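# Slide a drive sled into the rack's empty bay

## Task

Take a drive sled from the shelf and push it into the one empty drive bay in the rack. Its front must end level with the fronts of the neighbouring drives, and it must face the same way up as they do. Then open the gripper and move the arm away. The sled must stay seated by itself; if it only holds because the robot keeps it there, the goal is not met.

## Robot and tools

Robot: two arms, left_arm and right_arm, each with six joints and a gripper. Camera images come from cam_left_wrist and cam_right_wrist, both 616x616 fisheye, in that order.

Frame: all reported gripper poses use one shared scene frame. Its origin is on the floor (z = 0) under the middle of the robot's foot. +z is up, +x is the direction the robot faces, and +y is toward left_arm (the robot's own left). Camera image sides do not match arm names. The floor is the only surface with a known height. Printed hand positions can be somewhat wrong, especially when the arm is stretched far out.

Tool execute_actions has the argument actions, a list holding one item or nothing.
- An empty list only reads the current state.
- A move is {"rows": [...], "steps": n}, with n from 1 to 15 (15 if omitted). Each control step lasts 1/30 s.
- Each row is one flat list of 14 numbers covering both arms. The first seven are for left_arm: waist, shoulder, elbow, wrist pitch, wrist yaw, wrist roll, then opening. The next seven are the same for right_arm. Both arms must always be filled in, even if only one moves.
- Joint values are absolute target angles in radians, on the same scale as the Joint positions line. They are targets, not offsets.
- Opening runs from -1 (closed) to +1 (fully open). It is an absolute setting.
- One row is used per step. If there are fewer rows than steps, the last row is held for the rest.
- A wait is {"steps": n}, with up to 300 steps. It sends nothing new and returns once n steps have passed since the previous result.
- The optional pictures (boolean) controls whether images are returned. They are returned by default.
- A refused call sends nothing at all.

Joint ranges per arm, in column order, in radians:
- waist -2.880 to 2.880
- shoulder 0.000 to 3.142
- elbow 0.000 to 3.019
- wrist pitch -1.693 to 1.571
- wrist yaw -1.571 to 1.571
- wrist roll -2.094 to 2.094

A call is refused if a target is more than 0.019 beyond a range end and also further out than that joint's last reported angle. A joint's real stop may sit up to 0.019 either side of the listed value. Targets beyond it are cut at the stop, and "joint sent to its limit" may then appear, possibly about an earlier action. If that line is missing, it does not prove the joint has more room. The same angles can give different hand poses on the two arms.

Motion limits: the target passed to each joint on each step stays within a fixed margin of its measured angle, in radians:
- waist 0.264
- shoulder 0.32
- elbow 0.276
- wrist pitch 0.33
- wrist yaw 0.186
- wrist roll 0.522

If the targets would move a gripper more than 70 mm from where it is measured, all of that arm's targets are pulled back. So large moves take several calls or waits. Arms keep heading to the last row sent while you think or wait. They stop once everything has nearly stopped moving, or when a step is HELD. After that, only a new action moves them further, though fingers finish opening or closing.

Zoom tool zoom_image: camera ("cam_left_wrist" or "cam_right_wrist") and region [x0, y0, x1, y1]. The region is in pixels of that camera's most recent full image, with (0, 0) at the top-left, and can be at most 504 by 504. It returns a sharper crop, which is useful for checking that the sled is flush and oriented correctly.

Tool finished_scene: scene is the integer number of the current scene. The goal must still hold after release. Replying without any tool call ends everything.

Reading results:
- The state line gives each gripper's end_effector_position (metres) and end_effector_quat_wxyz, for left_arm then right_arm.
- The fingers extend along the gripper's +z axis and close along its y axis. The reported point lies between the pads, about 1 cm short of the fingertips.
- Joint positions and Joint velocities list six joints per arm (rad, rad/s), then the pad gap (m, m/s). The gap is 0.094 m when fully open.
- grip_measured is the finger opening on the command scale. Each gripper may read off by up to about 1 mm, by a fixed amount.
- Joint torques are raw drive outputs with offsets, scale errors and noise. They are not zero even with no contact, and friction can fake or hide a load.
- "joint command not followed" means a clearance check altered or blocked some joint targets; the rest of the row still ran.
- HELD marks steps on which your row was not (fully) sent.
- MOTOR HOT appears from 85 °C. At 100 °C an OVER-TEMPERATURE FAULT makes that arm and its gripper go limp and fall until they cool.

Gripping: between the extremes, fingers go to where grip_measured equals your command. To hold the sled, command about 0.03 below the current grip_measured; a smaller difference gives a lighter hold. Pads push about 50 to 62 N each, sometimes less, and less still on parts under about 2 mm thick. They can spike on first contact.

Cautions:
- The world keeps running while you reply, so keep messages short between moves.
- Expect occasional brief tugs on a held sled or pushes on loose items.
- Do not drop the sled, slam it into the bay, or shove hard.
- Do not knock anything over or out of the work area; that fails the task.
- Keep the two arms from colliding or pressing on each other, since that can end the scene.
- Long heavy holds heat the motors.
- Smooth, quick motion with low effort is preferred.
- When finished, open the gripper, pull back, and confirm the sled stays seated before ending the scene.

Each tool is called after "Request:" as a command line: name --argument value for each argument, lists and objects as JSON in quotes; but a table of rows of numbers goes row by row, as --pt "numbers of a row", without its own name.

## Session

Request:
execute_actions --actions '[]'

Scene clock: 0.00 s of 5400.00 s.
left_arm: end_effector_position=(+0.3684, +0.1755, +1.0582) grip_measured=+0.057 end_effector_quat_wxyz=(+0.122, -0.667, +0.733, -0.055) | right_arm: end_effector_position=(+0.3798, +0.0255, +0.9990) grip_measured=-0.988 end_effector_quat_wxyz=(+0.152, +0.357, +0.833, +0.396)
Joint positions: left_arm=[-2.382  1.735  0.666 -0.235 -0.214 -1.792  0.05 ] | right_arm=[ 2.641  2.206  0.66   0.87  -0.109  1.435  0.001]
Joint velocities: left_arm=[-0.005 -0.005 -0.012 -0.022  0.125  0.022 -0.   ] | right_arm=[-0.005  0.005 -0.017  0.002  0.007 -0.007  0.001]
Joint torques (N m, as the arm reports them, + toward a larger angle): no reading

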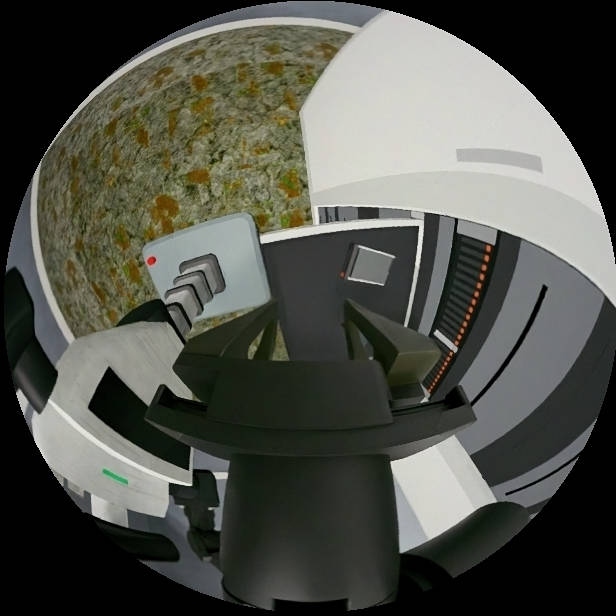

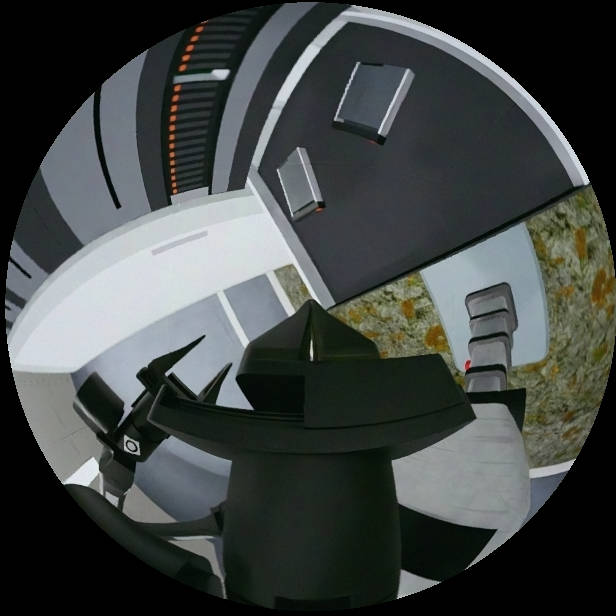

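Request:
execute_actions --actions '[{"rows":[[-2.182,1.735,0.666,-0.235,-0.214,-1.792,1,2.641,2.206,0.66,0.87,-0.109,1.435,-1]]}]' --pictures false

Request:
execute_actions --actions '[{"rows":[[-2.182,1.535,0.666,-0.235,-0.214,-1.792,1,2.641,2.206,0.66,0.87,-0.109,1.435,-1]]}]' --pictures false

Request:
execute_actions --actions '[{"rows":[[-2.182,1.535,0.866,-0.235,-0.214,-1.792,1,2.641,2.206,0.66,0.87,-0.109,1.435,-1]]}]' --pictures false

Request:
execute_actions --actions '[{"rows":[[-2.182,1.535,0.866,-0.035,-0.214,-1.792,1,2.641,2.206,0.66,0.87,-0.109,1.435,-1]]}]' --pictures false

Request:
execute_actions --actions '[{"rows":[[-2.182,1.535,0.866,-0.035,-0.014,-1.792,1,2.641,2.206,0.66,0.87,-0.109,1.435,-1]]}]'

Scene clock: 26.43 s of 5400.00 s.
left_arm: end_effector_position=(+0.3809, +0.2568, +1.0549) grip_measured=+1.000 end_effector_quat_wxyz=(+0.130, -0.737, +0.662, -0.035) | right_arm: end_effector_position=(+0.3798, +0.0255, +0.9990) grip_measured=-0.988 end_effector_quat_wxyz=(+0.152, +0.357, +0.833, +0.396)
Joint positions: left_arm=[-2.177  1.735  0.666 -0.235 -0.216 -1.792  0.094] | right_arm=[ 2.641  2.206  0.66   0.87  -0.109  1.435  0.001]
Joint velocities: left_arm=[-0.044  0.015 -0.007 -0.007  0.037 -0.037  0.   ] | right_arm=[-0.015  0.005  0.022  0.007  0.037  0.007 -0.   ]
Joint torques (N m, as the arm reports them, + toward a larger angle): left_arm=[ -0.9  -11.07   3.68   0.9   -0.16   0.  ] | right_arm=[  1.57 -11.53   1.03   1.56  -0.05  -0.04]
Steps of this call (steps 1 to 90: nothing new was sent; then 22.93 s passed at rest; steps 91 to 105: all 15 steps of this action). Readings (joint positions):
91: left_arm=[-2.369 1.735 0.666 -0.235 -0.208 -1.792] | right_arm=[2.641 2.206 0.660 0.870 -0.109 1.435]
92: left_arm=[-2.338 1.735 0.666 -0.235 -0.207 -1.792] | right_arm=[2.641 2.206 0.660 0.870 -0.109 1.435]
94: left_arm=[-2.248 1.735 0.666 -0.235 -0.210 -1.792] | right_arm=[2.641 2.206 0.660 0.870 -0.109 1.435]
98: left_arm=[-2.150 1.735 0.666 -0.235 -0.216 -1.792] | right_arm=[2.641 2.206 0.660 0.870 -0.109 1.435]
105: the state above

Scene clock: 26.93 s of 5400.00 s.
left_arm: end_effector_position=(+0.4139, +0.2549, +1.1307) grip_measured=+1.000 end_effector_quat_wxyz=(+0.183, -0.735, +0.643, -0.115) | right_arm: end_effector_position=(+0.3798, +0.0255, +0.9990) grip_measured=-0.988 end_effector_quat_wxyz=(+0.152, +0.357, +0.833, +0.396)
Joint positions: left_arm=[-2.177  1.528  0.654 -0.235 -0.215 -1.792  0.094] | right_arm=[ 2.641  2.206  0.66   0.87  -0.109  1.435  0.001]
Joint velocities: left_arm=[ 0.005  0.142 -0.002  0.002 -0.007  0.022  0.   ] | right_arm=[-0.015 -0.005  0.007 -0.017 -0.051  0.007 -0.   ]
Joint torques (N m, as the arm reports them, + toward a larger angle): left_arm=[-0.9  -9.76  5.74  1.31 -0.21  0.01] | right_arm=[  1.71 -11.49   1.12   1.5   -0.05  -0.04]
Steps of this call (steps 1 to 15: all 15 steps of this action). Readings (joint positions):
1: left_arm=[-2.177 1.724 0.665 -0.235 -0.215 -1.792] | right_arm=[2.641 2.206 0.660 0.870 -0.109 1.435]
2: left_arm=[-2.177 1.698 0.658 -0.235 -0.215 -1.792] | right_arm=[2.641 2.206 0.660 0.870 -0.109 1.435]
4: left_arm=[-2.177 1.622 0.652 -0.235 -0.215 -1.792] | right_arm=[2.641 2.206 0.660 0.870 -0.109 1.435]
8: left_arm=[-2.177 1.507 0.654 -0.235 -0.215 -1.792] | right_arm=[2.641 2.206 0.660 0.870 -0.109 1.435]
15: the state above

Scene clock: 27.43 s of 5400.00 s.
left_arm: end_effector_position=(+0.5077, +0.2444, +1.1969) grip_measured=+1.000 end_effector_quat_wxyz=(+0.230, -0.726, +0.620, -0.187) | right_arm: end_effector_position=(+0.3798, +0.0255, +0.9990) grip_measured=-0.988 end_effector_quat_wxyz=(+0.152, +0.357, +0.833, +0.396)
Joint positions: left_arm=[-2.177  1.538  0.847 -0.237 -0.215 -1.792  0.094] | right_arm=[ 2.641  2.206  0.66   0.87  -0.109  1.435  0.001]
Joint velocities: left_arm=[-0.005 -0.005  0.012  0.002 -0.007  0.022  0.   ] | right_arm=[-0.015 -0.005 -0.017  0.002 -0.051  0.022 -0.   ]
Joint torques (N m, as the arm reports them, + toward a larger angle): left_arm=[ -1.04 -12.21   7.35   1.49  -0.19   0.04] | right_arm=[  1.45 -11.7    1.05   1.52  -0.07  -0.05]
Steps of this call (steps 1 to 15: all 15 steps of this action). Readings (joint positions):
1: left_arm=[-2.177 1.532 0.661 -0.236 -0.215 -1.792] | right_arm=[2.641 2.206 0.660 0.870 -0.109 1.435]
2: left_arm=[-2.177 1.537 0.673 -0.237 -0.215 -1.792] | right_arm=[2.641 2.206 0.660 0.870 -0.109 1.435]
4: left_arm=[-2.177 1.544 0.714 -0.237 -0.215 -1.792] | right_arm=[2.641 2.206 0.660 0.870 -0.109 1.435]
8: left_arm=[-2.177 1.545 0.813 -0.237 -0.215 -1.792] | right_arm=[2.641 2.206 0.660 0.870 -0.109 1.435]
15: the state above

Scene clock: 27.93 s of 5400.00 s.
left_arm: end_effector_position=(+0.5402, +0.2409, +1.2218) grip_measured=+1.000 end_effector_quat_wxyz=(+0.275, -0.712, +0.593, -0.257) | right_arm: end_effector_position=(+0.3798, +0.0255, +0.9990) grip_measured=-0.988 end_effector_quat_wxyz=(+0.152, +0.357, +0.833, +0.396)
Joint positions: left_arm=[-2.177  1.54   0.844 -0.056 -0.215 -1.792  0.094] | right_arm=[ 2.641  2.206  0.66   0.87  -0.109  1.435  0.001]
Joint velocities: left_arm=[ 0.005 -0.005 -0.022 -0.002  0.051  0.051  0.   ] | right_arm=[-0.005 -0.015 -0.007  0.012  0.007 -0.051 -0.   ]
Joint torques (N m, as the arm reports them, + toward a larger angle): left_arm=[ -1.08 -12.62   7.73   2.66  -0.16   0.04] | right_arm=[  1.67 -11.56   1.06   1.57  -0.06  -0.05]
Steps of this call (steps 1 to 15: all 15 steps of this action). Readings (joint positions):
1: left_arm=[-2.177 1.538 0.845 -0.198 -0.215 -1.792] | right_arm=[2.641 2.206 0.660 0.870 -0.109 1.435]
2: left_arm=[-2.177 1.541 0.843 -0.147 -0.215 -1.792] | right_arm=[2.641 2.206 0.660 0.870 -0.109 1.435]
4: left_arm=[-2.177 1.540 0.844 -0.082 -0.215 -1.792] | right_arm=[2.641 2.206 0.660 0.870 -0.109 1.435]
8: left_arm=[-2.177 1.540 0.844 -0.058 -0.215 -1.792] | right_arm=[2.641 2.206 0.660 0.870 -0.109 1.435]
15: the state above

Scene clock: 28.43 s of 5400.00 s.
left_arm: end_effector_position=(+0.5382, +0.2065, +1.2206) grip_measured=+1.000 end_effector_quat_wxyz=(+0.202, -0.690, +0.622, -0.312) | right_arm: end_effector_position=(+0.3798, +0.0255, +0.9990) grip_measured=-0.988 end_effector_quat_wxyz=(+0.152, +0.357, +0.833, +0.396)
Joint positions: left_arm=[-2.178  1.54   0.844 -0.055 -0.017 -1.792  0.094] | right_arm=[ 2.641  2.206  0.66   0.87  -0.109  1.435  0.001]
Joint velocities: left_arm=[ 0.005 -0.005  0.027 -0.002 -0.022 -0.037  0.   ] | right_arm=[-0.005  0.005 -0.002 -0.012 -0.037 -0.007  0.   ]
Joint torques (N m, as the arm reports them, + toward a larger angle): left_arm=[ -0.98 -12.37   7.69   2.64   0.07   0.04] | right_arm=[  1.48 -11.73   1.11   1.54  -0.07  -0.06]
Steps of this call (steps 1 to 15: all 15 steps of this action). Readings (joint positions):
1: left_arm=[-2.174 1.540 0.844 -0.056 -0.122 -1.792] | right_arm=[2.641 2.206 0.660 0.870 -0.109 1.435]
2: left_arm=[-2.174 1.540 0.844 -0.055 -0.057 -1.792] | right_arm=[2.641 2.206 0.660 0.870 -0.109 1.435]
4: left_arm=[-2.178 1.540 0.844 -0.055 -0.022 -1.792] | right_arm=[2.641 2.206 0.660 0.870 -0.109 1.435]
8: left_arm=[-2.178 1.540 0.844 -0.055 -0.017 -1.792] | right_arm=[2.641 2.206 0.660 0.870 -0.109 1.435]
15: the state above

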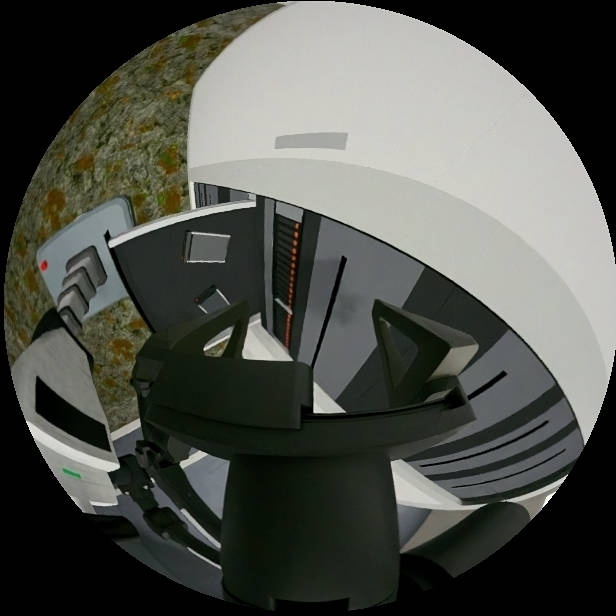

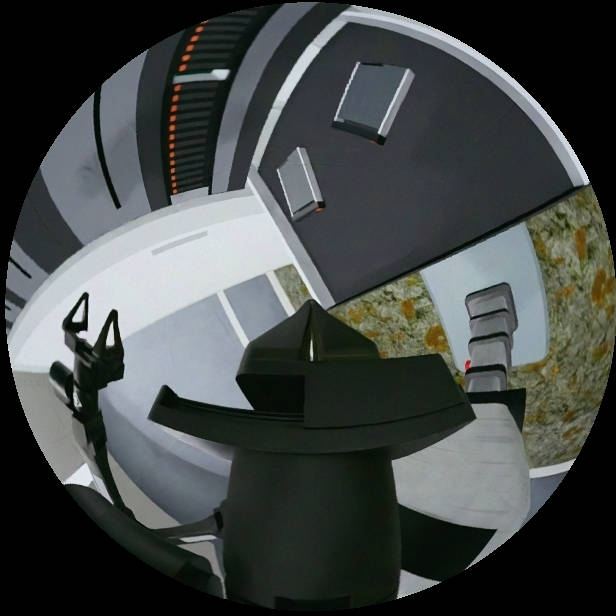

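Request:
zoom_image --camera "cam_left_wrist" --region '[160,180,360,380]'

Request:
zoom_image --camera "cam_right_wrist" --region '[140,10,440,240]'

Region (160, 180, 360, 380) of cam_left_wrist's 616x616 image, scaled by 2.520, with more detail than that image has.

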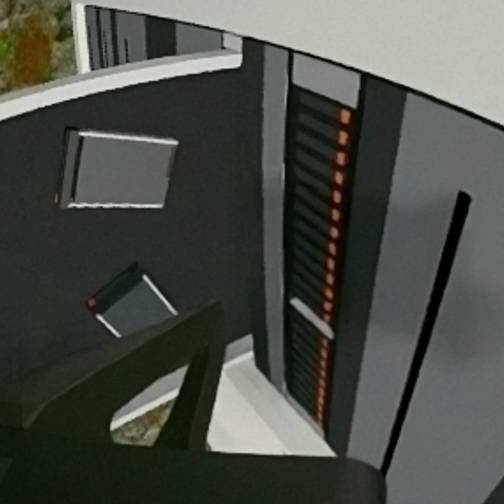

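Region (140, 10, 440, 240) of cam_right_wrist's 616x616 image, scaled by 1.680, with more detail than that image has; it fills the top 386 rows of this view, and the rest is white.

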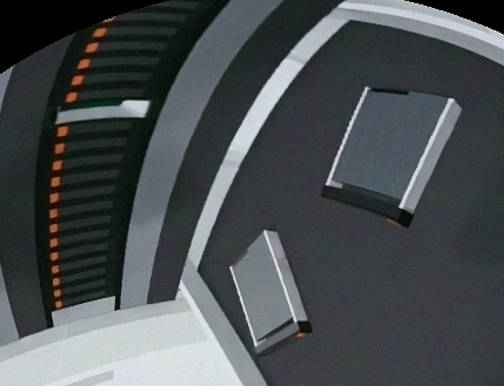

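Request:
execute_actions --actions '[{"rows":[[-2.09,1.2,0.7,0.05,0,-1.0,1,2.641,2.206,0.66,0.87,-0.109,1.435,-1]]}]' --pictures false

Request:
execute_actions --actions '[{"rows":[[-2.09,1.0,0.5,0.0,0,0,1,2.641,2.206,0.66,0.87,-0.109,1.435,-1]]}]' --pictures false

Request:
execute_actions --actions '[{"rows":[[-2.09,1.0,0.5,0.0,0,0,1,2.641,2.206,0.66,0.87,-0.109,1.435,-1]]}]'

Scene clock: 92.50 s of 5400.00 s.
left_arm: end_effector_position=(+0.4992, +0.2603, +1.3500) grip_measured=+1.000 end_effector_quat_wxyz=(+0.426, -0.425, +0.747, -0.282) | right_arm: end_effector_position=(+0.3798, +0.0255, +0.9990) grip_measured=-0.988 end_effector_quat_wxyz=(+0.152, +0.357, +0.833, +0.396)
Joint positions: left_arm=[-2.088  1.17   0.694  0.039 -0.003 -1.064  0.094] | right_arm=[ 2.641  2.206  0.66   0.87  -0.109  1.435  0.001]
Joint velocities: left_arm=[-0.024  0.308 -0.017  0.002  0.022  0.418  0.   ] | right_arm=[-0.005 -0.005  0.007  0.007  0.022 -0.022 -0.   ]
Joint torques (N m, as the arm reports them, + toward a larger angle): left_arm=[-0.43 -6.36  7.89  2.49  0.09  0.17] | right_arm=[  1.62 -11.46   1.07   1.51  -0.06  -0.06]
Steps of this call (steps 1 to 15: the robot went on to your last target; steps 16 to 90: nothing new was sent; then 60.57 s passed at rest; steps 91 to 105: all 15 steps of this action). Readings (joint positions):
91: left_arm=[-2.175 1.527 0.831 -0.043 -0.011 -1.743] | right_arm=[2.641 2.206 0.660 0.870 -0.109 1.435]
92: left_arm=[-2.169 1.499 0.805 -0.029 -0.007 -1.686] | right_arm=[2.641 2.206 0.660 0.870 -0.109 1.435]
94: left_arm=[-2.146 1.412 0.746 -0.017 -0.005 -1.562] | right_arm=[2.641 2.206 0.660 0.870 -0.109 1.435]
98: left_arm=[-2.096 1.221 0.694 0.013 -0.004 -1.259] | right_arm=[2.641 2.206 0.660 0.870 -0.109 1.435]
105: the state above

Scene clock: 93.00 s of 5400.00 s.
left_arm: end_effector_position=(+0.4128, +0.2628, +1.2995) grip_measured=+1.000 end_effector_quat_wxyz=(+0.471, -0.020, +0.881, -0.045) | right_arm: end_effector_position=(+0.3798, +0.0255, +0.9990) grip_measured=-0.988 end_effector_quat_wxyz=(+0.152, +0.357, +0.833, +0.396)
Joint positions: left_arm=[-2.088  0.994  0.47   0.    -0.002 -0.077  0.094] | right_arm=[ 2.641  2.206  0.66   0.87  -0.109  1.435  0.001]
Joint velocities: left_arm=[-0.005  0.005  0.007 -0.007 -0.037  0.476  0.   ] | right_arm=[ 0.005 -0.005  0.007 -0.012  0.037 -0.066  0.001]
Joint torques (N m, as the arm reports them, + toward a larger angle): left_arm=[-0.55 -4.24  9.19  2.07  0.12  0.1 ] | right_arm=[  1.59 -11.66   1.03   1.49  -0.06  -0.03]
Steps of this call (steps 1 to 15: all 15 steps of this action). Readings (joint positions):
1: left_arm=[-2.088 1.166 0.675 0.039 -0.003 -0.987] | right_arm=[2.641 2.206 0.660 0.870 -0.109 1.435]
2: left_arm=[-2.088 1.141 0.634 0.037 -0.002 -0.891] | right_arm=[2.641 2.206 0.660 0.870 -0.109 1.435]
4: left_arm=[-2.088 1.062 0.533 0.018 -0.002 -0.694] | right_arm=[2.641 2.206 0.660 0.870 -0.109 1.435]
8: left_arm=[-2.088 0.992 0.468 0.000 -0.002 -0.324] | right_arm=[2.641 2.206 0.660 0.870 -0.109 1.435]
15: the state above

Scene clock: 93.50 s of 5400.00 s.
left_arm: end_effector_position=(+0.4129, +0.2628, +1.2993) grip_measured=+1.000 end_effector_quat_wxyz=(+0.472, +0.007, +0.881, -0.030) | right_arm: end_effector_position=(+0.3798, +0.0255, +0.9990) grip_measured=-0.988 end_effector_quat_wxyz=(+0.152, +0.357, +0.833, +0.396)
Joint positions: left_arm=[-2.088  0.994  0.47   0.    -0.002 -0.016  0.094] | right_arm=[ 2.641  2.206  0.66   0.87  -0.109  1.435  0.001]
Joint velocities: left_arm=[-0.015 -0.005 -0.007 -0.017  0.037  0.037  0.   ] | right_arm=[-0.005 -0.015 -0.017  0.002 -0.007 -0.051 -0.   ]
Joint torques (N m, as the arm reports them, + toward a larger angle): left_arm=[-0.47 -3.8   9.15  1.98  0.11  0.1 ] | right_arm=[  1.55 -11.5    1.08   1.47  -0.06  -0.04]
Steps of this call (steps 1 to 15: all 15 steps of this action). Readings (joint positions):
1: left_arm=[-2.088 0.994 0.470 0.000 -0.002 -0.064] | right_arm=[2.641 2.206 0.660 0.870 -0.109 1.435]
2: left_arm=[-2.088 0.994 0.470 0.000 -0.002 -0.054] | right_arm=[2.641 2.206 0.660 0.870 -0.109 1.435]
4: left_arm=[-2.088 0.994 0.470 0.000 -0.002 -0.039] | right_arm=[2.641 2.206 0.660 0.870 -0.109 1.435]
8: left_arm=[-2.088 0.994 0.470 0.000 -0.002 -0.024] | right_arm=[2.641 2.206 0.660 0.870 -0.109 1.435]
15: the state above

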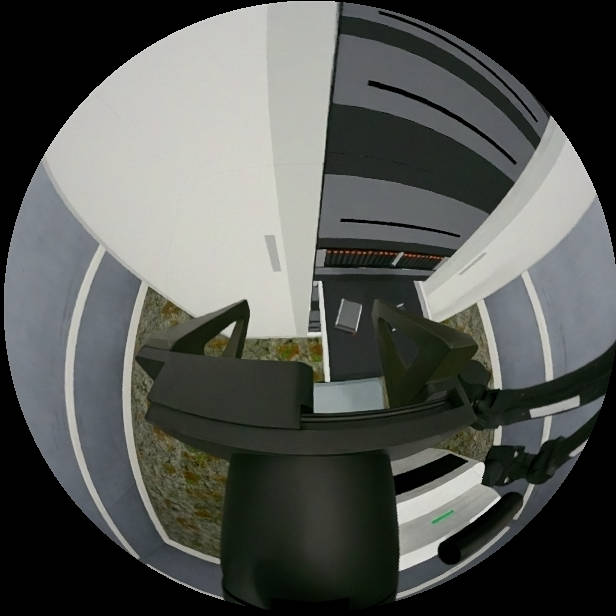

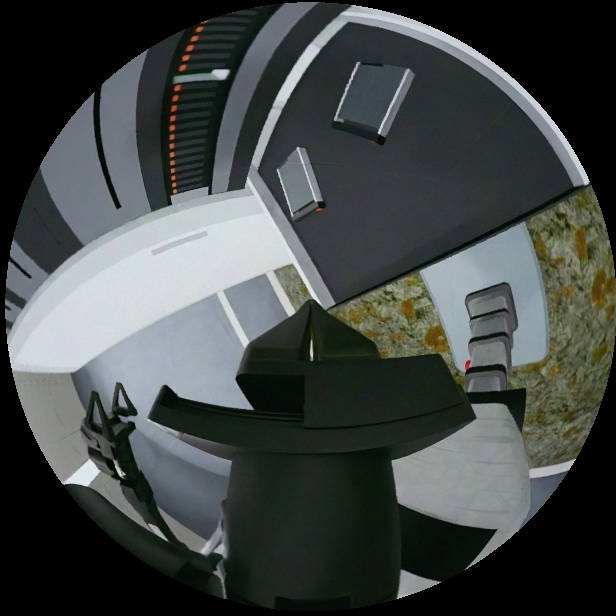

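Request:
execute_actions --actions '[{"rows":[[-2.09,1.4,0.58,0.3,0,0,1,2.641,2.206,0.66,0.87,-0.109,1.435,-1]]}]' --pictures false

Request:
execute_actions --actions '[{"rows":[[-2.09,1.74,0.68,0.54,0,0,1,2.641,2.206,0.66,0.87,-0.109,1.435,-1]]}]' --pictures false

Request:
execute_actions --actions '[{"rows":[[-2.09,1.74,0.68,0.54,0,0,1,2.641,2.206,0.66,0.87,-0.109,1.435,-1]]}]'

Scene clock: 109.63 s of 5400.00 s.
left_arm: end_effector_position=(+0.4783, +0.2564, +1.2147) grip_measured=+1.000 end_effector_quat_wxyz=(+0.446, +0.009, +0.895, -0.029) | right_arm: end_effector_position=(+0.3798, +0.0255, +0.9990) grip_measured=-0.988 end_effector_quat_wxyz=(+0.152, +0.357, +0.833, +0.396)
Joint positions: left_arm=[-2.088  1.42   0.56   0.277 -0.002 -0.013  0.094] | right_arm=[ 2.641  2.206  0.66   0.87  -0.109  1.435  0.001]
Joint velocities: left_arm=[-0.005 -0.278 -0.017  0.051 -0.022  0.051  0.   ] | right_arm=[-0.005 -0.005 -0.017  0.002  0.007  0.007  0.   ]
Joint torques (N m, as the arm reports them, + toward a larger angle): left_arm=[-0.6  -9.22  6.8   2.92  0.11  0.12] | right_arm=[  1.48 -11.57   1.1    1.54  -0.06  -0.04]
Steps of this call (steps 1 to 15: the robot went on to your last target; steps 16 to 90: nothing new was sent; then 12.63 s passed at rest; steps 91 to 105: all 15 steps of this action). Readings (joint positions):
91: left_arm=[-2.088 1.017 0.470 0.053 -0.002 -0.013] | right_arm=[2.641 2.206 0.660 0.870 -0.109 1.435]
92: left_arm=[-2.088 1.070 0.481 0.128 -0.002 -0.013] | right_arm=[2.641 2.206 0.660 0.870 -0.109 1.435]
94: left_arm=[-2.088 1.224 0.530 0.226 -0.002 -0.013] | right_arm=[2.641 2.206 0.660 0.870 -0.109 1.435]
98: left_arm=[-2.088 1.447 0.572 0.274 -0.002 -0.013] | right_arm=[2.641 2.206 0.660 0.870 -0.109 1.435]
105: the state above

Scene clock: 110.13 s of 5400.00 s.
left_arm: end_effector_position=(+0.5258, +0.2511, +1.1336) grip_measured=+1.000 end_effector_quat_wxyz=(+0.444, +0.009, +0.895, -0.029) | right_arm: end_effector_position=(+0.3798, +0.0255, +0.9990) grip_measured=-0.988 end_effector_quat_wxyz=(+0.152, +0.357, +0.833, +0.396)
Joint positions: left_arm=[-2.088  1.766  0.664  0.516 -0.002 -0.013  0.094] | right_arm=[ 2.641  2.206  0.66   0.87  -0.109  1.435  0.001]
Joint velocities: left_arm=[-0.005 -0.22   0.012  0.046 -0.066 -0.022  0.   ] | right_arm=[ 0.005 -0.005 -0.022 -0.022 -0.037  0.081 -0.   ]
Joint torques (N m, as the arm reports them, + toward a larger angle): left_arm=[ -0.79 -13.62   5.22   2.95   0.11   0.12] | right_arm=[  1.72 -11.75   1.03   1.46  -0.07  -0.04]
Steps of this call (steps 1 to 15: all 15 steps of this action). Readings (joint positions):
1: left_arm=[-2.088 1.434 0.563 0.324 -0.002 -0.013] | right_arm=[2.641 2.206 0.660 0.870 -0.109 1.435]
2: left_arm=[-2.088 1.476 0.579 0.390 -0.002 -0.013] | right_arm=[2.641 2.206 0.660 0.870 -0.109 1.435]
4: left_arm=[-2.088 1.604 0.637 0.478 -0.002 -0.013] | right_arm=[2.641 2.206 0.660 0.870 -0.109 1.435]
8: left_arm=[-2.088 1.779 0.678 0.514 -0.002 -0.013] | right_arm=[2.641 2.206 0.660 0.870 -0.109 1.435]
15: the state above

Scene clock: 110.63 s of 5400.00 s.
left_arm: end_effector_position=(+0.5289, +0.2512, +1.1432) grip_measured=+1.000 end_effector_quat_wxyz=(+0.454, +0.008, +0.891, -0.029) | right_arm: end_effector_position=(+0.3798, +0.0255, +0.9990) grip_measured=-0.988 end_effector_quat_wxyz=(+0.152, +0.357, +0.833, +0.396)
Joint positions: left_arm=[-2.088  1.748  0.664  0.52  -0.002 -0.013  0.094] | right_arm=[ 2.641  2.206  0.66   0.87  -0.109  1.435  0.001]
Joint velocities: left_arm=[-0.005 -0.015 -0.002 -0.012 -0.007  0.007  0.   ] | right_arm=[ 0.005 -0.015  0.012 -0.027  0.022 -0.066 -0.002]
Joint torques (N m, as the arm reports them, + toward a larger angle): left_arm=[ -0.67 -13.66   5.42   2.85   0.1    0.12] | right_arm=[  1.48 -11.56   1.05   1.52  -0.07  -0.05]
Steps of this call (steps 1 to 15: all 15 steps of this action). Readings (joint positions):
1: left_arm=[-2.088 1.759 0.664 0.518 -0.002 -0.013] | right_arm=[2.641 2.206 0.660 0.870 -0.109 1.435]
2: left_arm=[-2.088 1.754 0.664 0.519 -0.002 -0.013] | right_arm=[2.641 2.206 0.660 0.870 -0.109 1.435]
4: left_arm=[-2.088 1.749 0.664 0.520 -0.002 -0.013] | right_arm=[2.641 2.206 0.660 0.870 -0.109 1.435]
8: left_arm=[-2.088 1.748 0.664 0.520 -0.002 -0.013] | right_arm=[2.641 2.206 0.660 0.870 -0.109 1.435]
15: the state above

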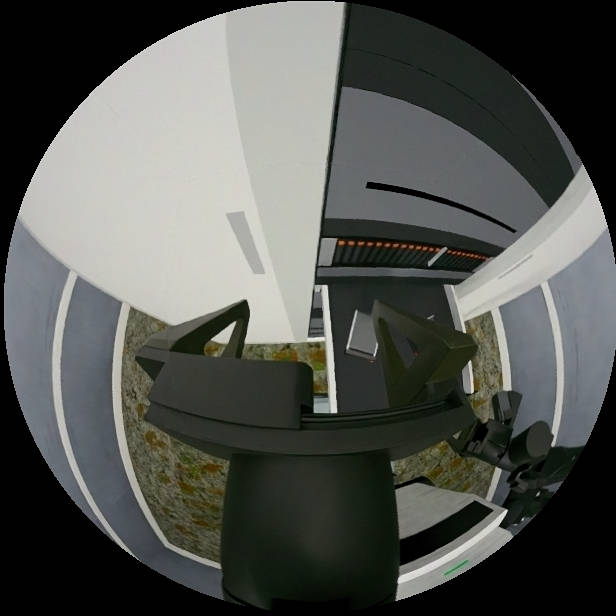

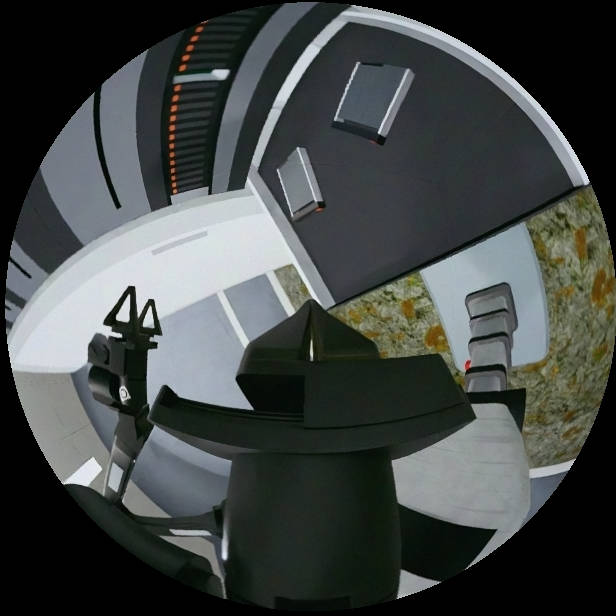

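Request:
execute_actions --actions '[{"rows":[[-2.09,1.74,0.68,0.54,0,0,1,2.5,1.8,0.66,0.87,-0.109,1.435,-1]],"steps":12}]' --pictures false

Request:
execute_actions --actions '[{"rows":[[-2.2,1.9,0.68,0.7,-0.1,0,1,1.5,1.6,0.5,0.87,-0.109,1.435,-1]]}]' --pictures false

Request:
execute_actions --actions '[{"rows":[[-2.295,2.21,0.685,0.975,-0.2,0,1,1.2,1.6,0.5,0.87,-0.109,1.435,-1]]}]' --pictures false

Request:
execute_actions --actions '[{"rows":[[-2.295,2.21,0.685,0.975,-0.2,0,1,1.2,1.6,0.5,0.87,-0.109,1.435,-1]]}]'

Scene clock: 152.63 s of 5400.00 s.
left_arm: end_effector_position=(+0.5289, +0.2512, +1.1432) grip_measured=+1.000 end_effector_quat_wxyz=(+0.454, +0.008, +0.891, -0.029) | right_arm: end_effector_position=(+0.4916, -0.0102, +1.2138) grip_measured=-0.988 end_effector_quat_wxyz=(+0.291, +0.360, +0.716, +0.523)
Joint positions: left_arm=[-2.088  1.748  0.664  0.52  -0.002 -0.013  0.094] | right_arm=[ 2.501  1.775  0.654  0.868 -0.11   1.435  0.001]
Joint velocities: left_arm=[-0.015  0.005  0.007 -0.007 -0.022  0.007  0.   ] | right_arm=[-0.21  -0.786  0.061  0.105  0.066  0.007  0.001]
Joint torques (N m, as the arm reports them, + toward a larger angle): left_arm=[ -0.77 -13.09   5.38   2.89   0.11   0.12] | right_arm=[ 2.06 -4.04  5.54  1.39 -0.03 -0.07]
Steps of this call (steps 1 to 15: the robot went on to your last target; steps 16 to 90: nothing new was sent; then 38.60 s passed at rest; steps 91 to 102: all 12 steps of this action). Readings (joint positions):
91: left_arm=[-2.088 1.748 0.664 0.520 -0.002 -0.013] | right_arm=[2.637 2.197 0.659 0.868 -0.110 1.435]
92: left_arm=[-2.088 1.748 0.664 0.520 -0.002 -0.013] | right_arm=[2.630 2.179 0.655 0.864 -0.110 1.435]
94: left_arm=[-2.088 1.748 0.664 0.520 -0.002 -0.013] | right_arm=[2.604 2.116 0.652 0.862 -0.110 1.435]
98: left_arm=[-2.088 1.748 0.664 0.520 -0.002 -0.013] | right_arm=[2.547 1.941 0.652 0.862 -0.110 1.435]
102: the state above

Scene clock: 153.13 s of 5400.00 s.
left_arm: end_effector_position=(+0.5228, +0.2004, +1.0925) grip_measured=+1.000 end_effector_quat_wxyz=(+0.454, +0.040, +0.890, -0.018) | right_arm: end_effector_position=(+0.5072, -0.4015, +1.2445) grip_measured=-0.988 end_effector_quat_wxyz=(+0.478, +0.575, +0.546, +0.378)
Joint positions: left_arm=[-2.209  1.919  0.674  0.678 -0.097 -0.012  0.094] | right_arm=[ 1.773  1.597  0.534  0.869 -0.112  1.435  0.001]
Joint velocities: left_arm=[ 0.005 -0.044  0.002  0.022  0.007 -0.081  0.   ] | right_arm=[-1.714  0.005 -0.012  0.002  0.037 -0.066 -0.   ]
Joint torques (N m, as the arm reports them, + toward a larger angle): left_arm=[  0.06 -14.96   3.65   2.88  -0.2    0.1 ] | right_arm=[ 1.29 -8.92  3.89  1.79  0.06 -0.05]
Steps of this call (steps 1 to 15: all 15 steps of this action). Readings (joint positions):
1: left_arm=[-2.098 1.761 0.664 0.557 -0.056 -0.013] | right_arm=[2.486 1.746 0.649 0.869 -0.114 1.435]
2: left_arm=[-2.113 1.787 0.668 0.611 -0.085 -0.013] | right_arm=[2.463 1.715 0.635 0.869 -0.114 1.435]
4: left_arm=[-2.157 1.846 0.677 0.663 -0.096 -0.013] | right_arm=[2.388 1.658 0.598 0.869 -0.114 1.435]
8: left_arm=[-2.213 1.922 0.675 0.672 -0.096 -0.012] | right_arm=[2.180 1.601 0.552 0.869 -0.114 1.435]
15: the state above

Scene clock: 153.63 s of 5400.00 s.
left_arm: end_effector_position=(+0.4768, +0.1735, +0.9882) grip_measured=+1.000 end_effector_quat_wxyz=(+0.435, +0.061, +0.898, +0.007) | right_arm: end_effector_position=(+0.3416, -0.6651, +1.2361) grip_measured=-0.988 end_effector_quat_wxyz=(+0.566, +0.714, +0.363, +0.198)
Joint positions: left_arm=[-2.301  2.242  0.672  0.949 -0.197 -0.012  0.094] | right_arm=[ 1.169  1.597  0.51   0.869 -0.105  1.435  0.001]
Joint velocities: left_arm=[-0.005 -0.22   0.007  0.051  0.037  0.037  0.   ] | right_arm=[ 0.269  0.005 -0.017 -0.012 -0.037  0.007  0.   ]
Joint torques (N m, as the arm reports them, + toward a larger angle): left_arm=[ -0.25 -15.55   1.88   2.92  -0.23   0.09] | right_arm=[ 1.9  -7.88  4.47  1.81 -0.16 -0.05]
Steps of this call (steps 1 to 15: all 15 steps of this action). Readings (joint positions):
1: left_arm=[-2.214 1.937 0.673 0.726 -0.137 -0.012] | right_arm=[1.714 1.597 0.534 0.869 -0.112 1.435]
2: left_arm=[-2.222 1.972 0.679 0.799 -0.165 -0.012] | right_arm=[1.655 1.597 0.534 0.869 -0.111 1.435]
4: left_arm=[-2.246 2.067 0.696 0.890 -0.189 -0.012] | right_arm=[1.536 1.597 0.534 0.869 -0.111 1.435]
8: left_arm=[-2.294 2.231 0.690 0.938 -0.194 -0.012] | right_arm=[1.299 1.597 0.533 0.869 -0.111 1.435]
15: the state above

Scene clock: 154.13 s of 5400.00 s.
left_arm: end_effector_position=(+0.4842, +0.1721, +1.0001) grip_measured=+1.000 end_effector_quat_wxyz=(+0.448, +0.058, +0.892, +0.005) | right_arm: end_effector_position=(+0.3530, -0.6543, +1.2358) grip_measured=-0.988 end_effector_quat_wxyz=(+0.562, +0.708, +0.374, +0.208)
Joint positions: left_arm=[-2.301  2.22   0.673  0.955 -0.197 -0.012  0.094] | right_arm=[ 1.199  1.597  0.51   0.869 -0.108  1.435  0.001]
Joint velocities: left_arm=[-0.005 -0.005  0.007 -0.002 -0.007 -0.051  0.   ] | right_arm=[-0.005 -0.015 -0.007  0.002 -0.037  0.022 -0.   ]
Joint torques (N m, as the arm reports them, + toward a larger angle): left_arm=[ -0.3  -14.41   2.15   2.87  -0.24   0.09] | right_arm=[ 0.3  -8.36  4.58  1.84 -0.07 -0.07]
Steps of this call (steps 1 to 15: all 15 steps of this action). Readings (joint positions):
1: left_arm=[-2.301 2.235 0.672 0.951 -0.197 -0.012] | right_arm=[1.178 1.597 0.510 0.869 -0.106 1.435]
2: left_arm=[-2.301 2.229 0.673 0.953 -0.197 -0.012] | right_arm=[1.187 1.597 0.510 0.869 -0.106 1.435]
4: left_arm=[-2.301 2.221 0.673 0.955 -0.197 -0.012] | right_arm=[1.197 1.597 0.510 0.869 -0.107 1.435]
8: left_arm=[-2.301 2.220 0.673 0.955 -0.197 -0.012] | right_arm=[1.199 1.597 0.510 0.869 -0.108 1.435]
15: the state above

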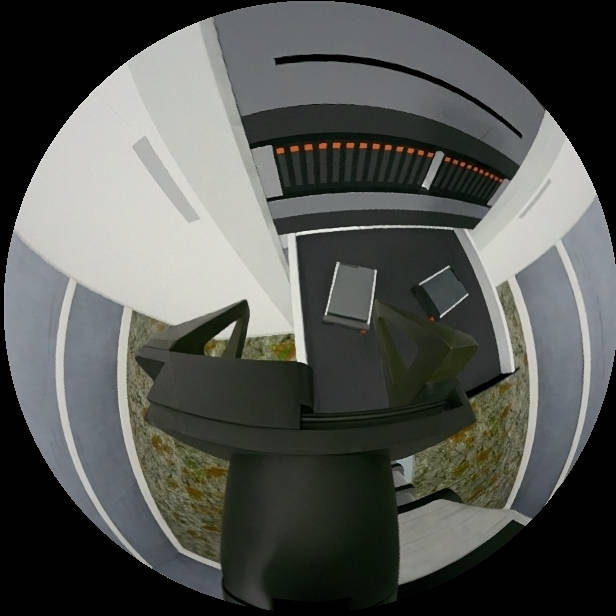

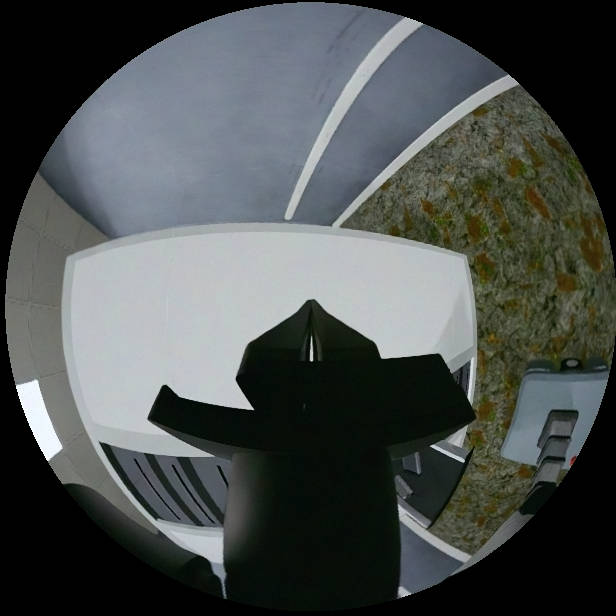

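Request:
execute_actions --actions '[{"rows":[[-2.315,2.3,0.84,0.93,0,0,1,1.2,1.6,0.5,0.87,-0.109,1.435,-1]]}]' --pictures false

Request:
execute_actions --actions '[{"rows":[[-2.315,2.3,0.84,0.93,0,0,1,1.2,1.6,0.5,0.87,-0.109,1.435,-1]]}]'

Scene clock: 166.53 s of 5400.00 s.
left_arm: end_effector_position=(+0.5374, +0.1167, +0.9890) grip_measured=+1.000 end_effector_quat_wxyz=(+0.471, +0.103, +0.872, -0.088) | right_arm: end_effector_position=(+0.3530, -0.6543, +1.2358) grip_measured=-0.988 end_effector_quat_wxyz=(+0.562, +0.708, +0.374, +0.208)
Joint positions: left_arm=[-2.311  2.305  0.845  0.941 -0.003 -0.012  0.094] | right_arm=[ 1.199  1.597  0.51   0.869 -0.108  1.435  0.001]
Joint velocities: left_arm=[-0.005 -0.015 -0.012 -0.012  0.007 -0.037  0.   ] | right_arm=[-0.015 -0.005 -0.012  0.002 -0.037 -0.051 -0.   ]
Joint torques (N m, as the arm reports them, + toward a larger angle): left_arm=[ -1.31 -16.52   1.71   1.54   0.14   0.1 ] | right_arm=[ 0.31 -8.22  4.56  1.77 -0.06 -0.06]
Steps of this call (steps 1 to 15: the robot went on to your last target; steps 16 to 90: nothing new was sent; then 8.90 s passed at rest; steps 91 to 105: all 15 steps of this action). Readings (joint positions):
91: left_arm=[-2.299 2.226 0.686 0.952 -0.105 -0.012] | right_arm=[1.199 1.597 0.510 0.869 -0.108 1.435]
92: left_arm=[-2.300 2.243 0.716 0.947 -0.043 -0.012] | right_arm=[1.199 1.597 0.510 0.869 -0.108 1.435]
94: left_arm=[-2.307 2.284 0.794 0.942 -0.008 -0.012] | right_arm=[1.199 1.597 0.510 0.869 -0.108 1.435]
98: left_arm=[-2.311 2.305 0.847 0.942 -0.003 -0.012] | right_arm=[1.199 1.597 0.510 0.869 -0.108 1.435]
105: the state above

Scene clock: 167.03 s of 5400.00 s.
left_arm: end_effector_position=(+0.5374, +0.1167, +0.9890) grip_measured=+1.000 end_effector_quat_wxyz=(+0.471, +0.103, +0.872, -0.088) | right_arm: end_effector_position=(+0.3530, -0.6543, +1.2358) grip_measured=-0.988 end_effector_quat_wxyz=(+0.562, +0.708, +0.374, +0.208)
Joint positions: left_arm=[-2.311  2.305  0.845  0.941 -0.003 -0.012  0.094] | right_arm=[ 1.199  1.597  0.51   0.869 -0.108  1.435  0.001]
Joint velocities: left_arm=[-0.024 -0.005  0.017  0.012 -0.037 -0.051  0.   ] | right_arm=[-0.005 -0.005 -0.027  0.012  0.022 -0.007 -0.   ]
Joint torques (N m, as the arm reports them, + toward a larger angle): left_arm=[ -1.3  -16.28   1.58   1.54   0.15   0.1 ] | right_arm=[ 0.26 -8.24  4.52  1.86 -0.07 -0.08]
Steps of this call (steps 1 to 15: all 15 steps of this action). Readings (joint positions):
1: left_arm=[-2.311 2.305 0.845 0.941 -0.003 -0.012] | right_arm=[1.199 1.597 0.510 0.869 -0.108 1.435]
2: left_arm=[-2.311 2.305 0.845 0.941 -0.003 -0.012] | right_arm=[1.199 1.597 0.510 0.869 -0.108 1.435]
4: left_arm=[-2.311 2.305 0.845 0.941 -0.003 -0.012] | right_arm=[1.199 1.597 0.510 0.869 -0.108 1.435]
8: left_arm=[-2.311 2.305 0.845 0.941 -0.003 -0.012] | right_arm=[1.199 1.597 0.510 0.869 -0.108 1.435]
15: the state above

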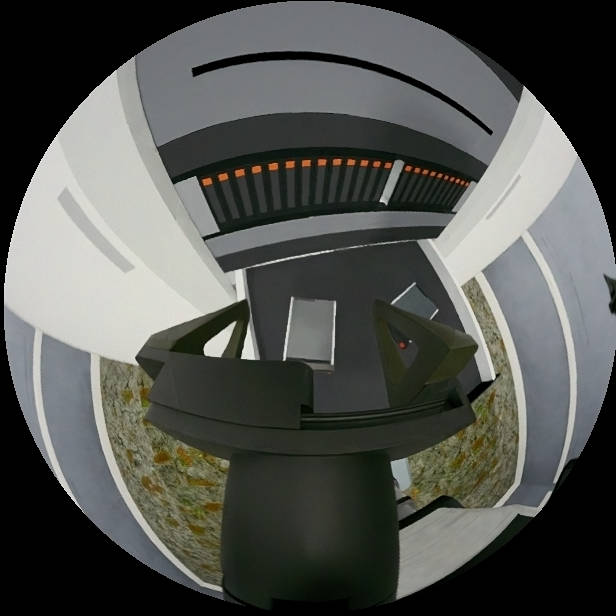

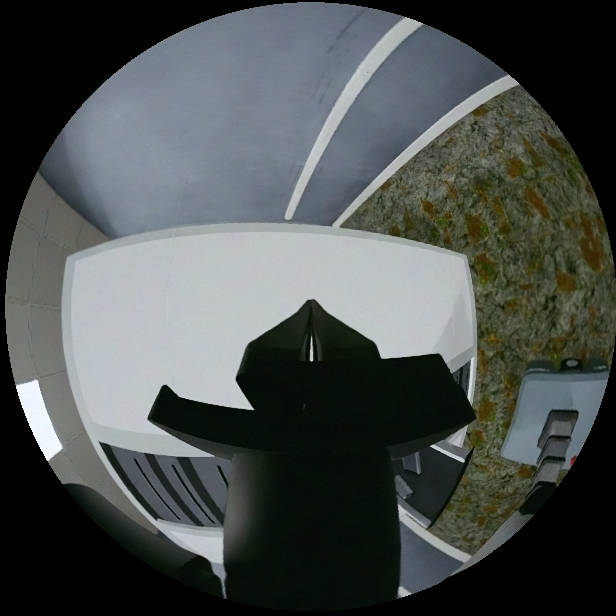

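Request:
execute_actions --actions '[{"rows":[[-2.315,2.425,0.843,1.055,0,0,1,1.2,1.6,0.5,0.87,-0.109,1.435,-1]]}]'

Scene clock: 177.07 s of 5400.00 s.
left_arm: end_effector_position=(+0.5024, +0.1237, +0.9326) grip_measured=+1.000 end_effector_quat_wxyz=(+0.447, +0.105, +0.884, -0.085) | right_arm: end_effector_position=(+0.3530, -0.6543, +1.2358) grip_measured=-0.988 end_effector_quat_wxyz=(+0.562, +0.708, +0.374, +0.208)
Joint positions: left_arm=[-2.311  2.445  0.839  1.033 -0.003 -0.012  0.094] | right_arm=[ 1.199  1.597  0.51   0.869 -0.108  1.435  0.001]
Joint velocities: left_arm=[ 0.015 -0.015  0.002  0.007  0.007  0.066  0.   ] | right_arm=[-0.005 -0.005  0.007 -0.002  0.022  0.022  0.001]
Joint torques (N m, as the arm reports them, + toward a larger angle): left_arm=[ -1.41 -17.31   1.12   2.97   0.15   0.1 ] | right_arm=[ 0.12 -8.14  4.49  1.84 -0.05 -0.06]
Steps of this call (steps 1 to 15: the robot went on to your last target; steps 16 to 90: nothing new was sent; then 6.53 s passed at rest; steps 91 to 105: all 15 steps of this action). Readings (joint positions):
91: left_arm=[-2.311 2.314 0.845 0.963 -0.003 -0.012] | right_arm=[1.199 1.597 0.510 0.869 -0.108 1.435]
92: left_arm=[-2.311 2.331 0.848 0.998 -0.003 -0.012] | right_arm=[1.199 1.597 0.510 0.869 -0.108 1.435]
94: left_arm=[-2.311 2.372 0.851 1.027 -0.003 -0.012] | right_arm=[1.199 1.597 0.510 0.869 -0.108 1.435]
98: left_arm=[-2.311 2.438 0.844 1.030 -0.003 -0.012] | right_arm=[1.199 1.597 0.510 0.869 -0.108 1.435]
105: the state above

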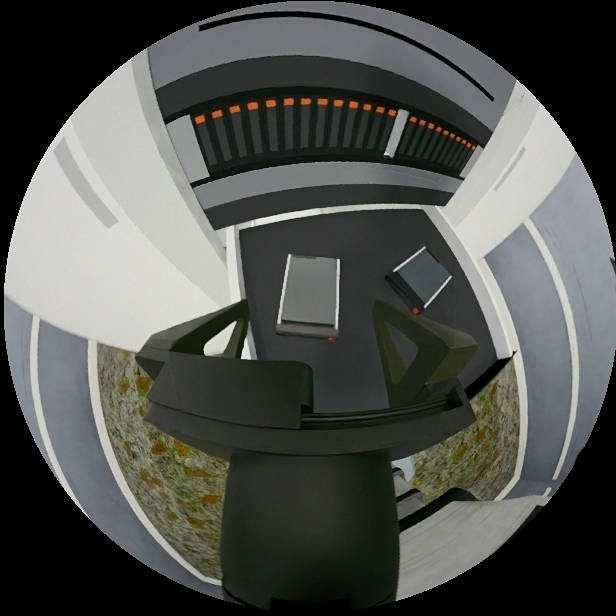

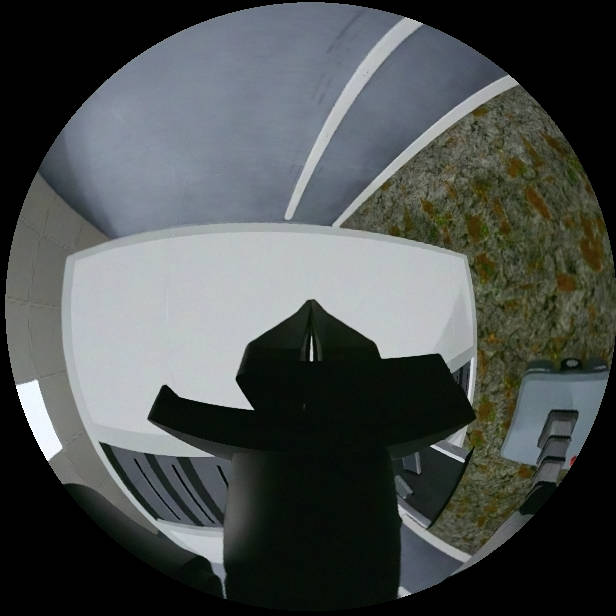

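Request:
execute_actions --actions '[{"rows":[[-2.315,2.572,0.975,1.07,0,0,1,1.2,1.6,0.5,0.87,-0.109,1.435,-1]]}]'

Scene clock: 186.07 s of 5400.00 s.
left_arm: end_effector_position=(+0.5217, +0.1159, +0.8859) grip_measured=+1.000 end_effector_quat_wxyz=(+0.453, +0.104, +0.881, -0.085) | right_arm: end_effector_position=(+0.3530, -0.6543, +1.2358) grip_measured=-0.988 end_effector_quat_wxyz=(+0.562, +0.708, +0.374, +0.208)
Joint positions: left_arm=[-2.311  2.584  0.974  1.05  -0.003 -0.012  0.094] | right_arm=[ 1.199  1.597  0.51   0.869 -0.108  1.435  0.001]
Joint velocities: left_arm=[ 0.005 -0.015  0.007  0.022  0.037 -0.037  0.   ] | right_arm=[ 0.005 -0.015  0.002 -0.022 -0.007 -0.066 -0.   ]
Joint torques (N m, as the arm reports them, + toward a larger angle): left_arm=[ -1.25 -17.36   0.87   2.92   0.15   0.1 ] | right_arm=[ 0.29 -8.06  4.55  1.87 -0.05 -0.07]
Steps of this call (steps 1 to 15: the robot went on to your last target; steps 16 to 90: nothing new was sent; then 5.50 s passed at rest; steps 91 to 105: all 15 steps of this action). Readings (joint positions):
91: left_arm=[-2.311 2.455 0.851 1.038 -0.003 -0.012] | right_arm=[1.199 1.597 0.510 0.869 -0.108 1.435]
92: left_arm=[-2.311 2.477 0.881 1.046 -0.003 -0.012] | right_arm=[1.199 1.597 0.510 0.869 -0.108 1.435]
94: left_arm=[-2.311 2.533 0.951 1.050 -0.003 -0.012] | right_arm=[1.199 1.597 0.510 0.869 -0.108 1.435]
98: left_arm=[-2.311 2.581 0.979 1.050 -0.003 -0.012] | right_arm=[1.199 1.597 0.510 0.869 -0.108 1.435]
105: the state above

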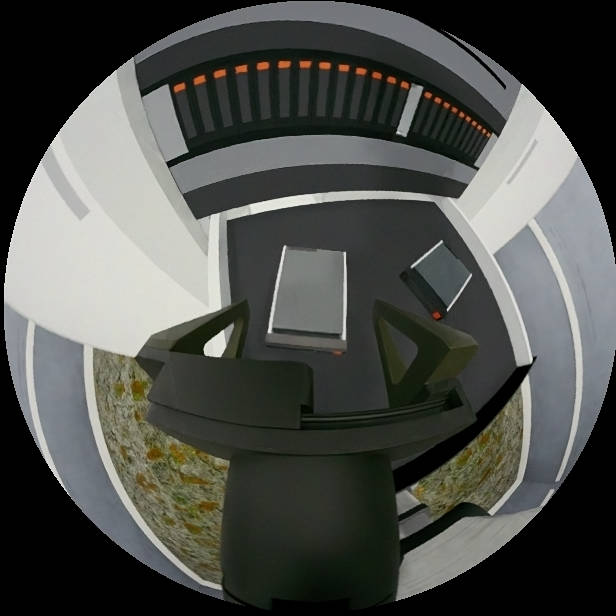

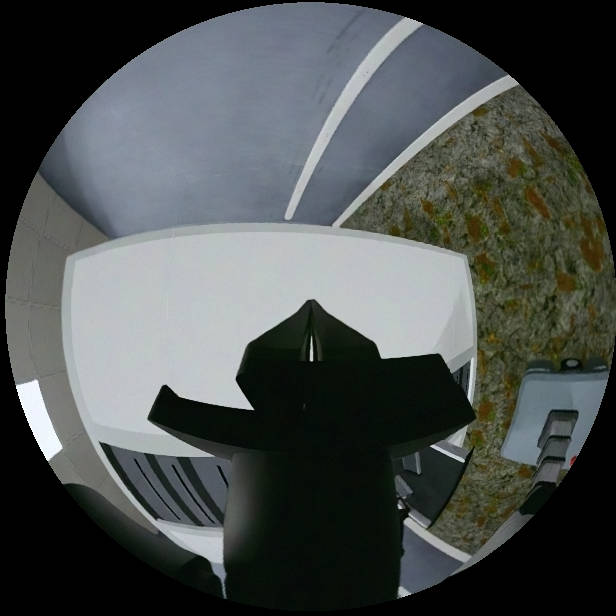

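Request:
execute_actions --actions '[{"rows":[[-2.315,2.745,1.133,1.093,0,0,1,1.2,1.6,0.5,0.87,-0.109,1.435,-1]]}]'

Scene clock: 193.30 s of 5400.00 s.
left_arm: end_effector_position=(+0.5406, +0.1040, +0.8320) grip_measured=+1.000 end_effector_quat_wxyz=(+0.469, +0.110, +0.872, -0.089) | right_arm: end_effector_position=(+0.3530, -0.6543, +1.2358) grip_measured=-0.988 end_effector_quat_wxyz=(+0.562, +0.708, +0.374, +0.208)
Joint positions: left_arm=[-2.316  2.749  1.141  1.084  0.003 -0.002  0.094] | right_arm=[ 1.199  1.597  0.51   0.869 -0.108  1.435  0.001]
Joint velocities: left_arm=[-0.015 -0.005 -0.002 -0.012 -0.066 -0.066  0.   ] | right_arm=[-0.005  0.005  0.007 -0.007  0.007 -0.007 -0.   ]
Joint torques (N m, as the arm reports them, + toward a larger angle): left_arm=[ -0.89 -17.81   0.23   2.49  -0.09   0.  ] | right_arm=[ 0.3  -8.16  4.51  1.85 -0.06 -0.08]
Steps of this call (steps 1 to 15: the robot went on to your last target; steps 16 to 90: nothing new was sent; then 3.73 s passed at rest; steps 91 to 105: all 15 steps of this action). Readings (joint positions):
91: left_arm=[-2.311 2.597 0.989 1.057 -0.003 -0.012] | right_arm=[1.199 1.597 0.510 0.869 -0.108 1.435]
92: left_arm=[-2.311 2.625 1.029 1.068 -0.003 -0.012] | right_arm=[1.199 1.597 0.510 0.869 -0.108 1.435]
94: left_arm=[-2.311 2.693 1.114 1.074 -0.003 -0.012] | right_arm=[1.199 1.597 0.510 0.869 -0.108 1.435]
98: left_arm=[-2.315 2.749 1.142 1.083 0.003 -0.003] | right_arm=[1.199 1.597 0.510 0.869 -0.108 1.435]
105: the state above

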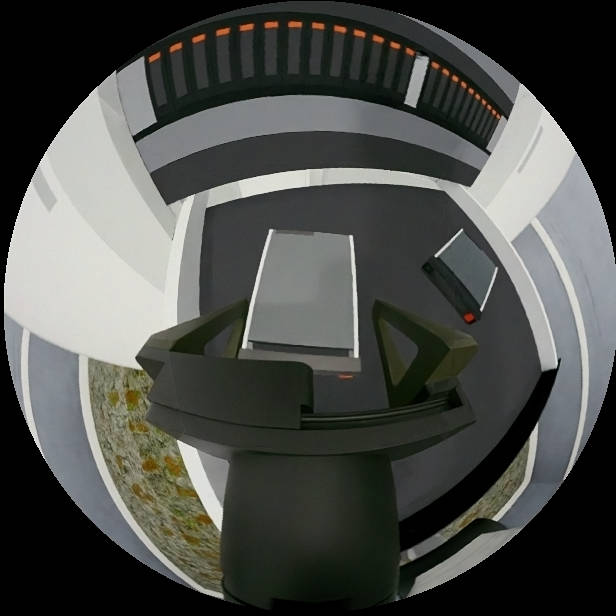

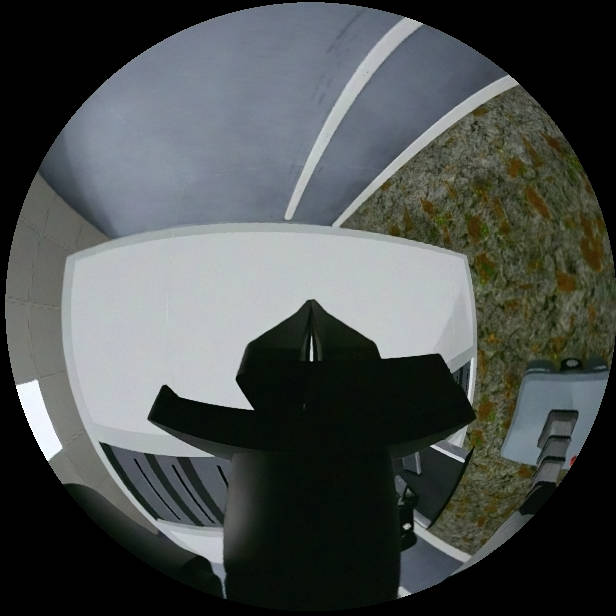

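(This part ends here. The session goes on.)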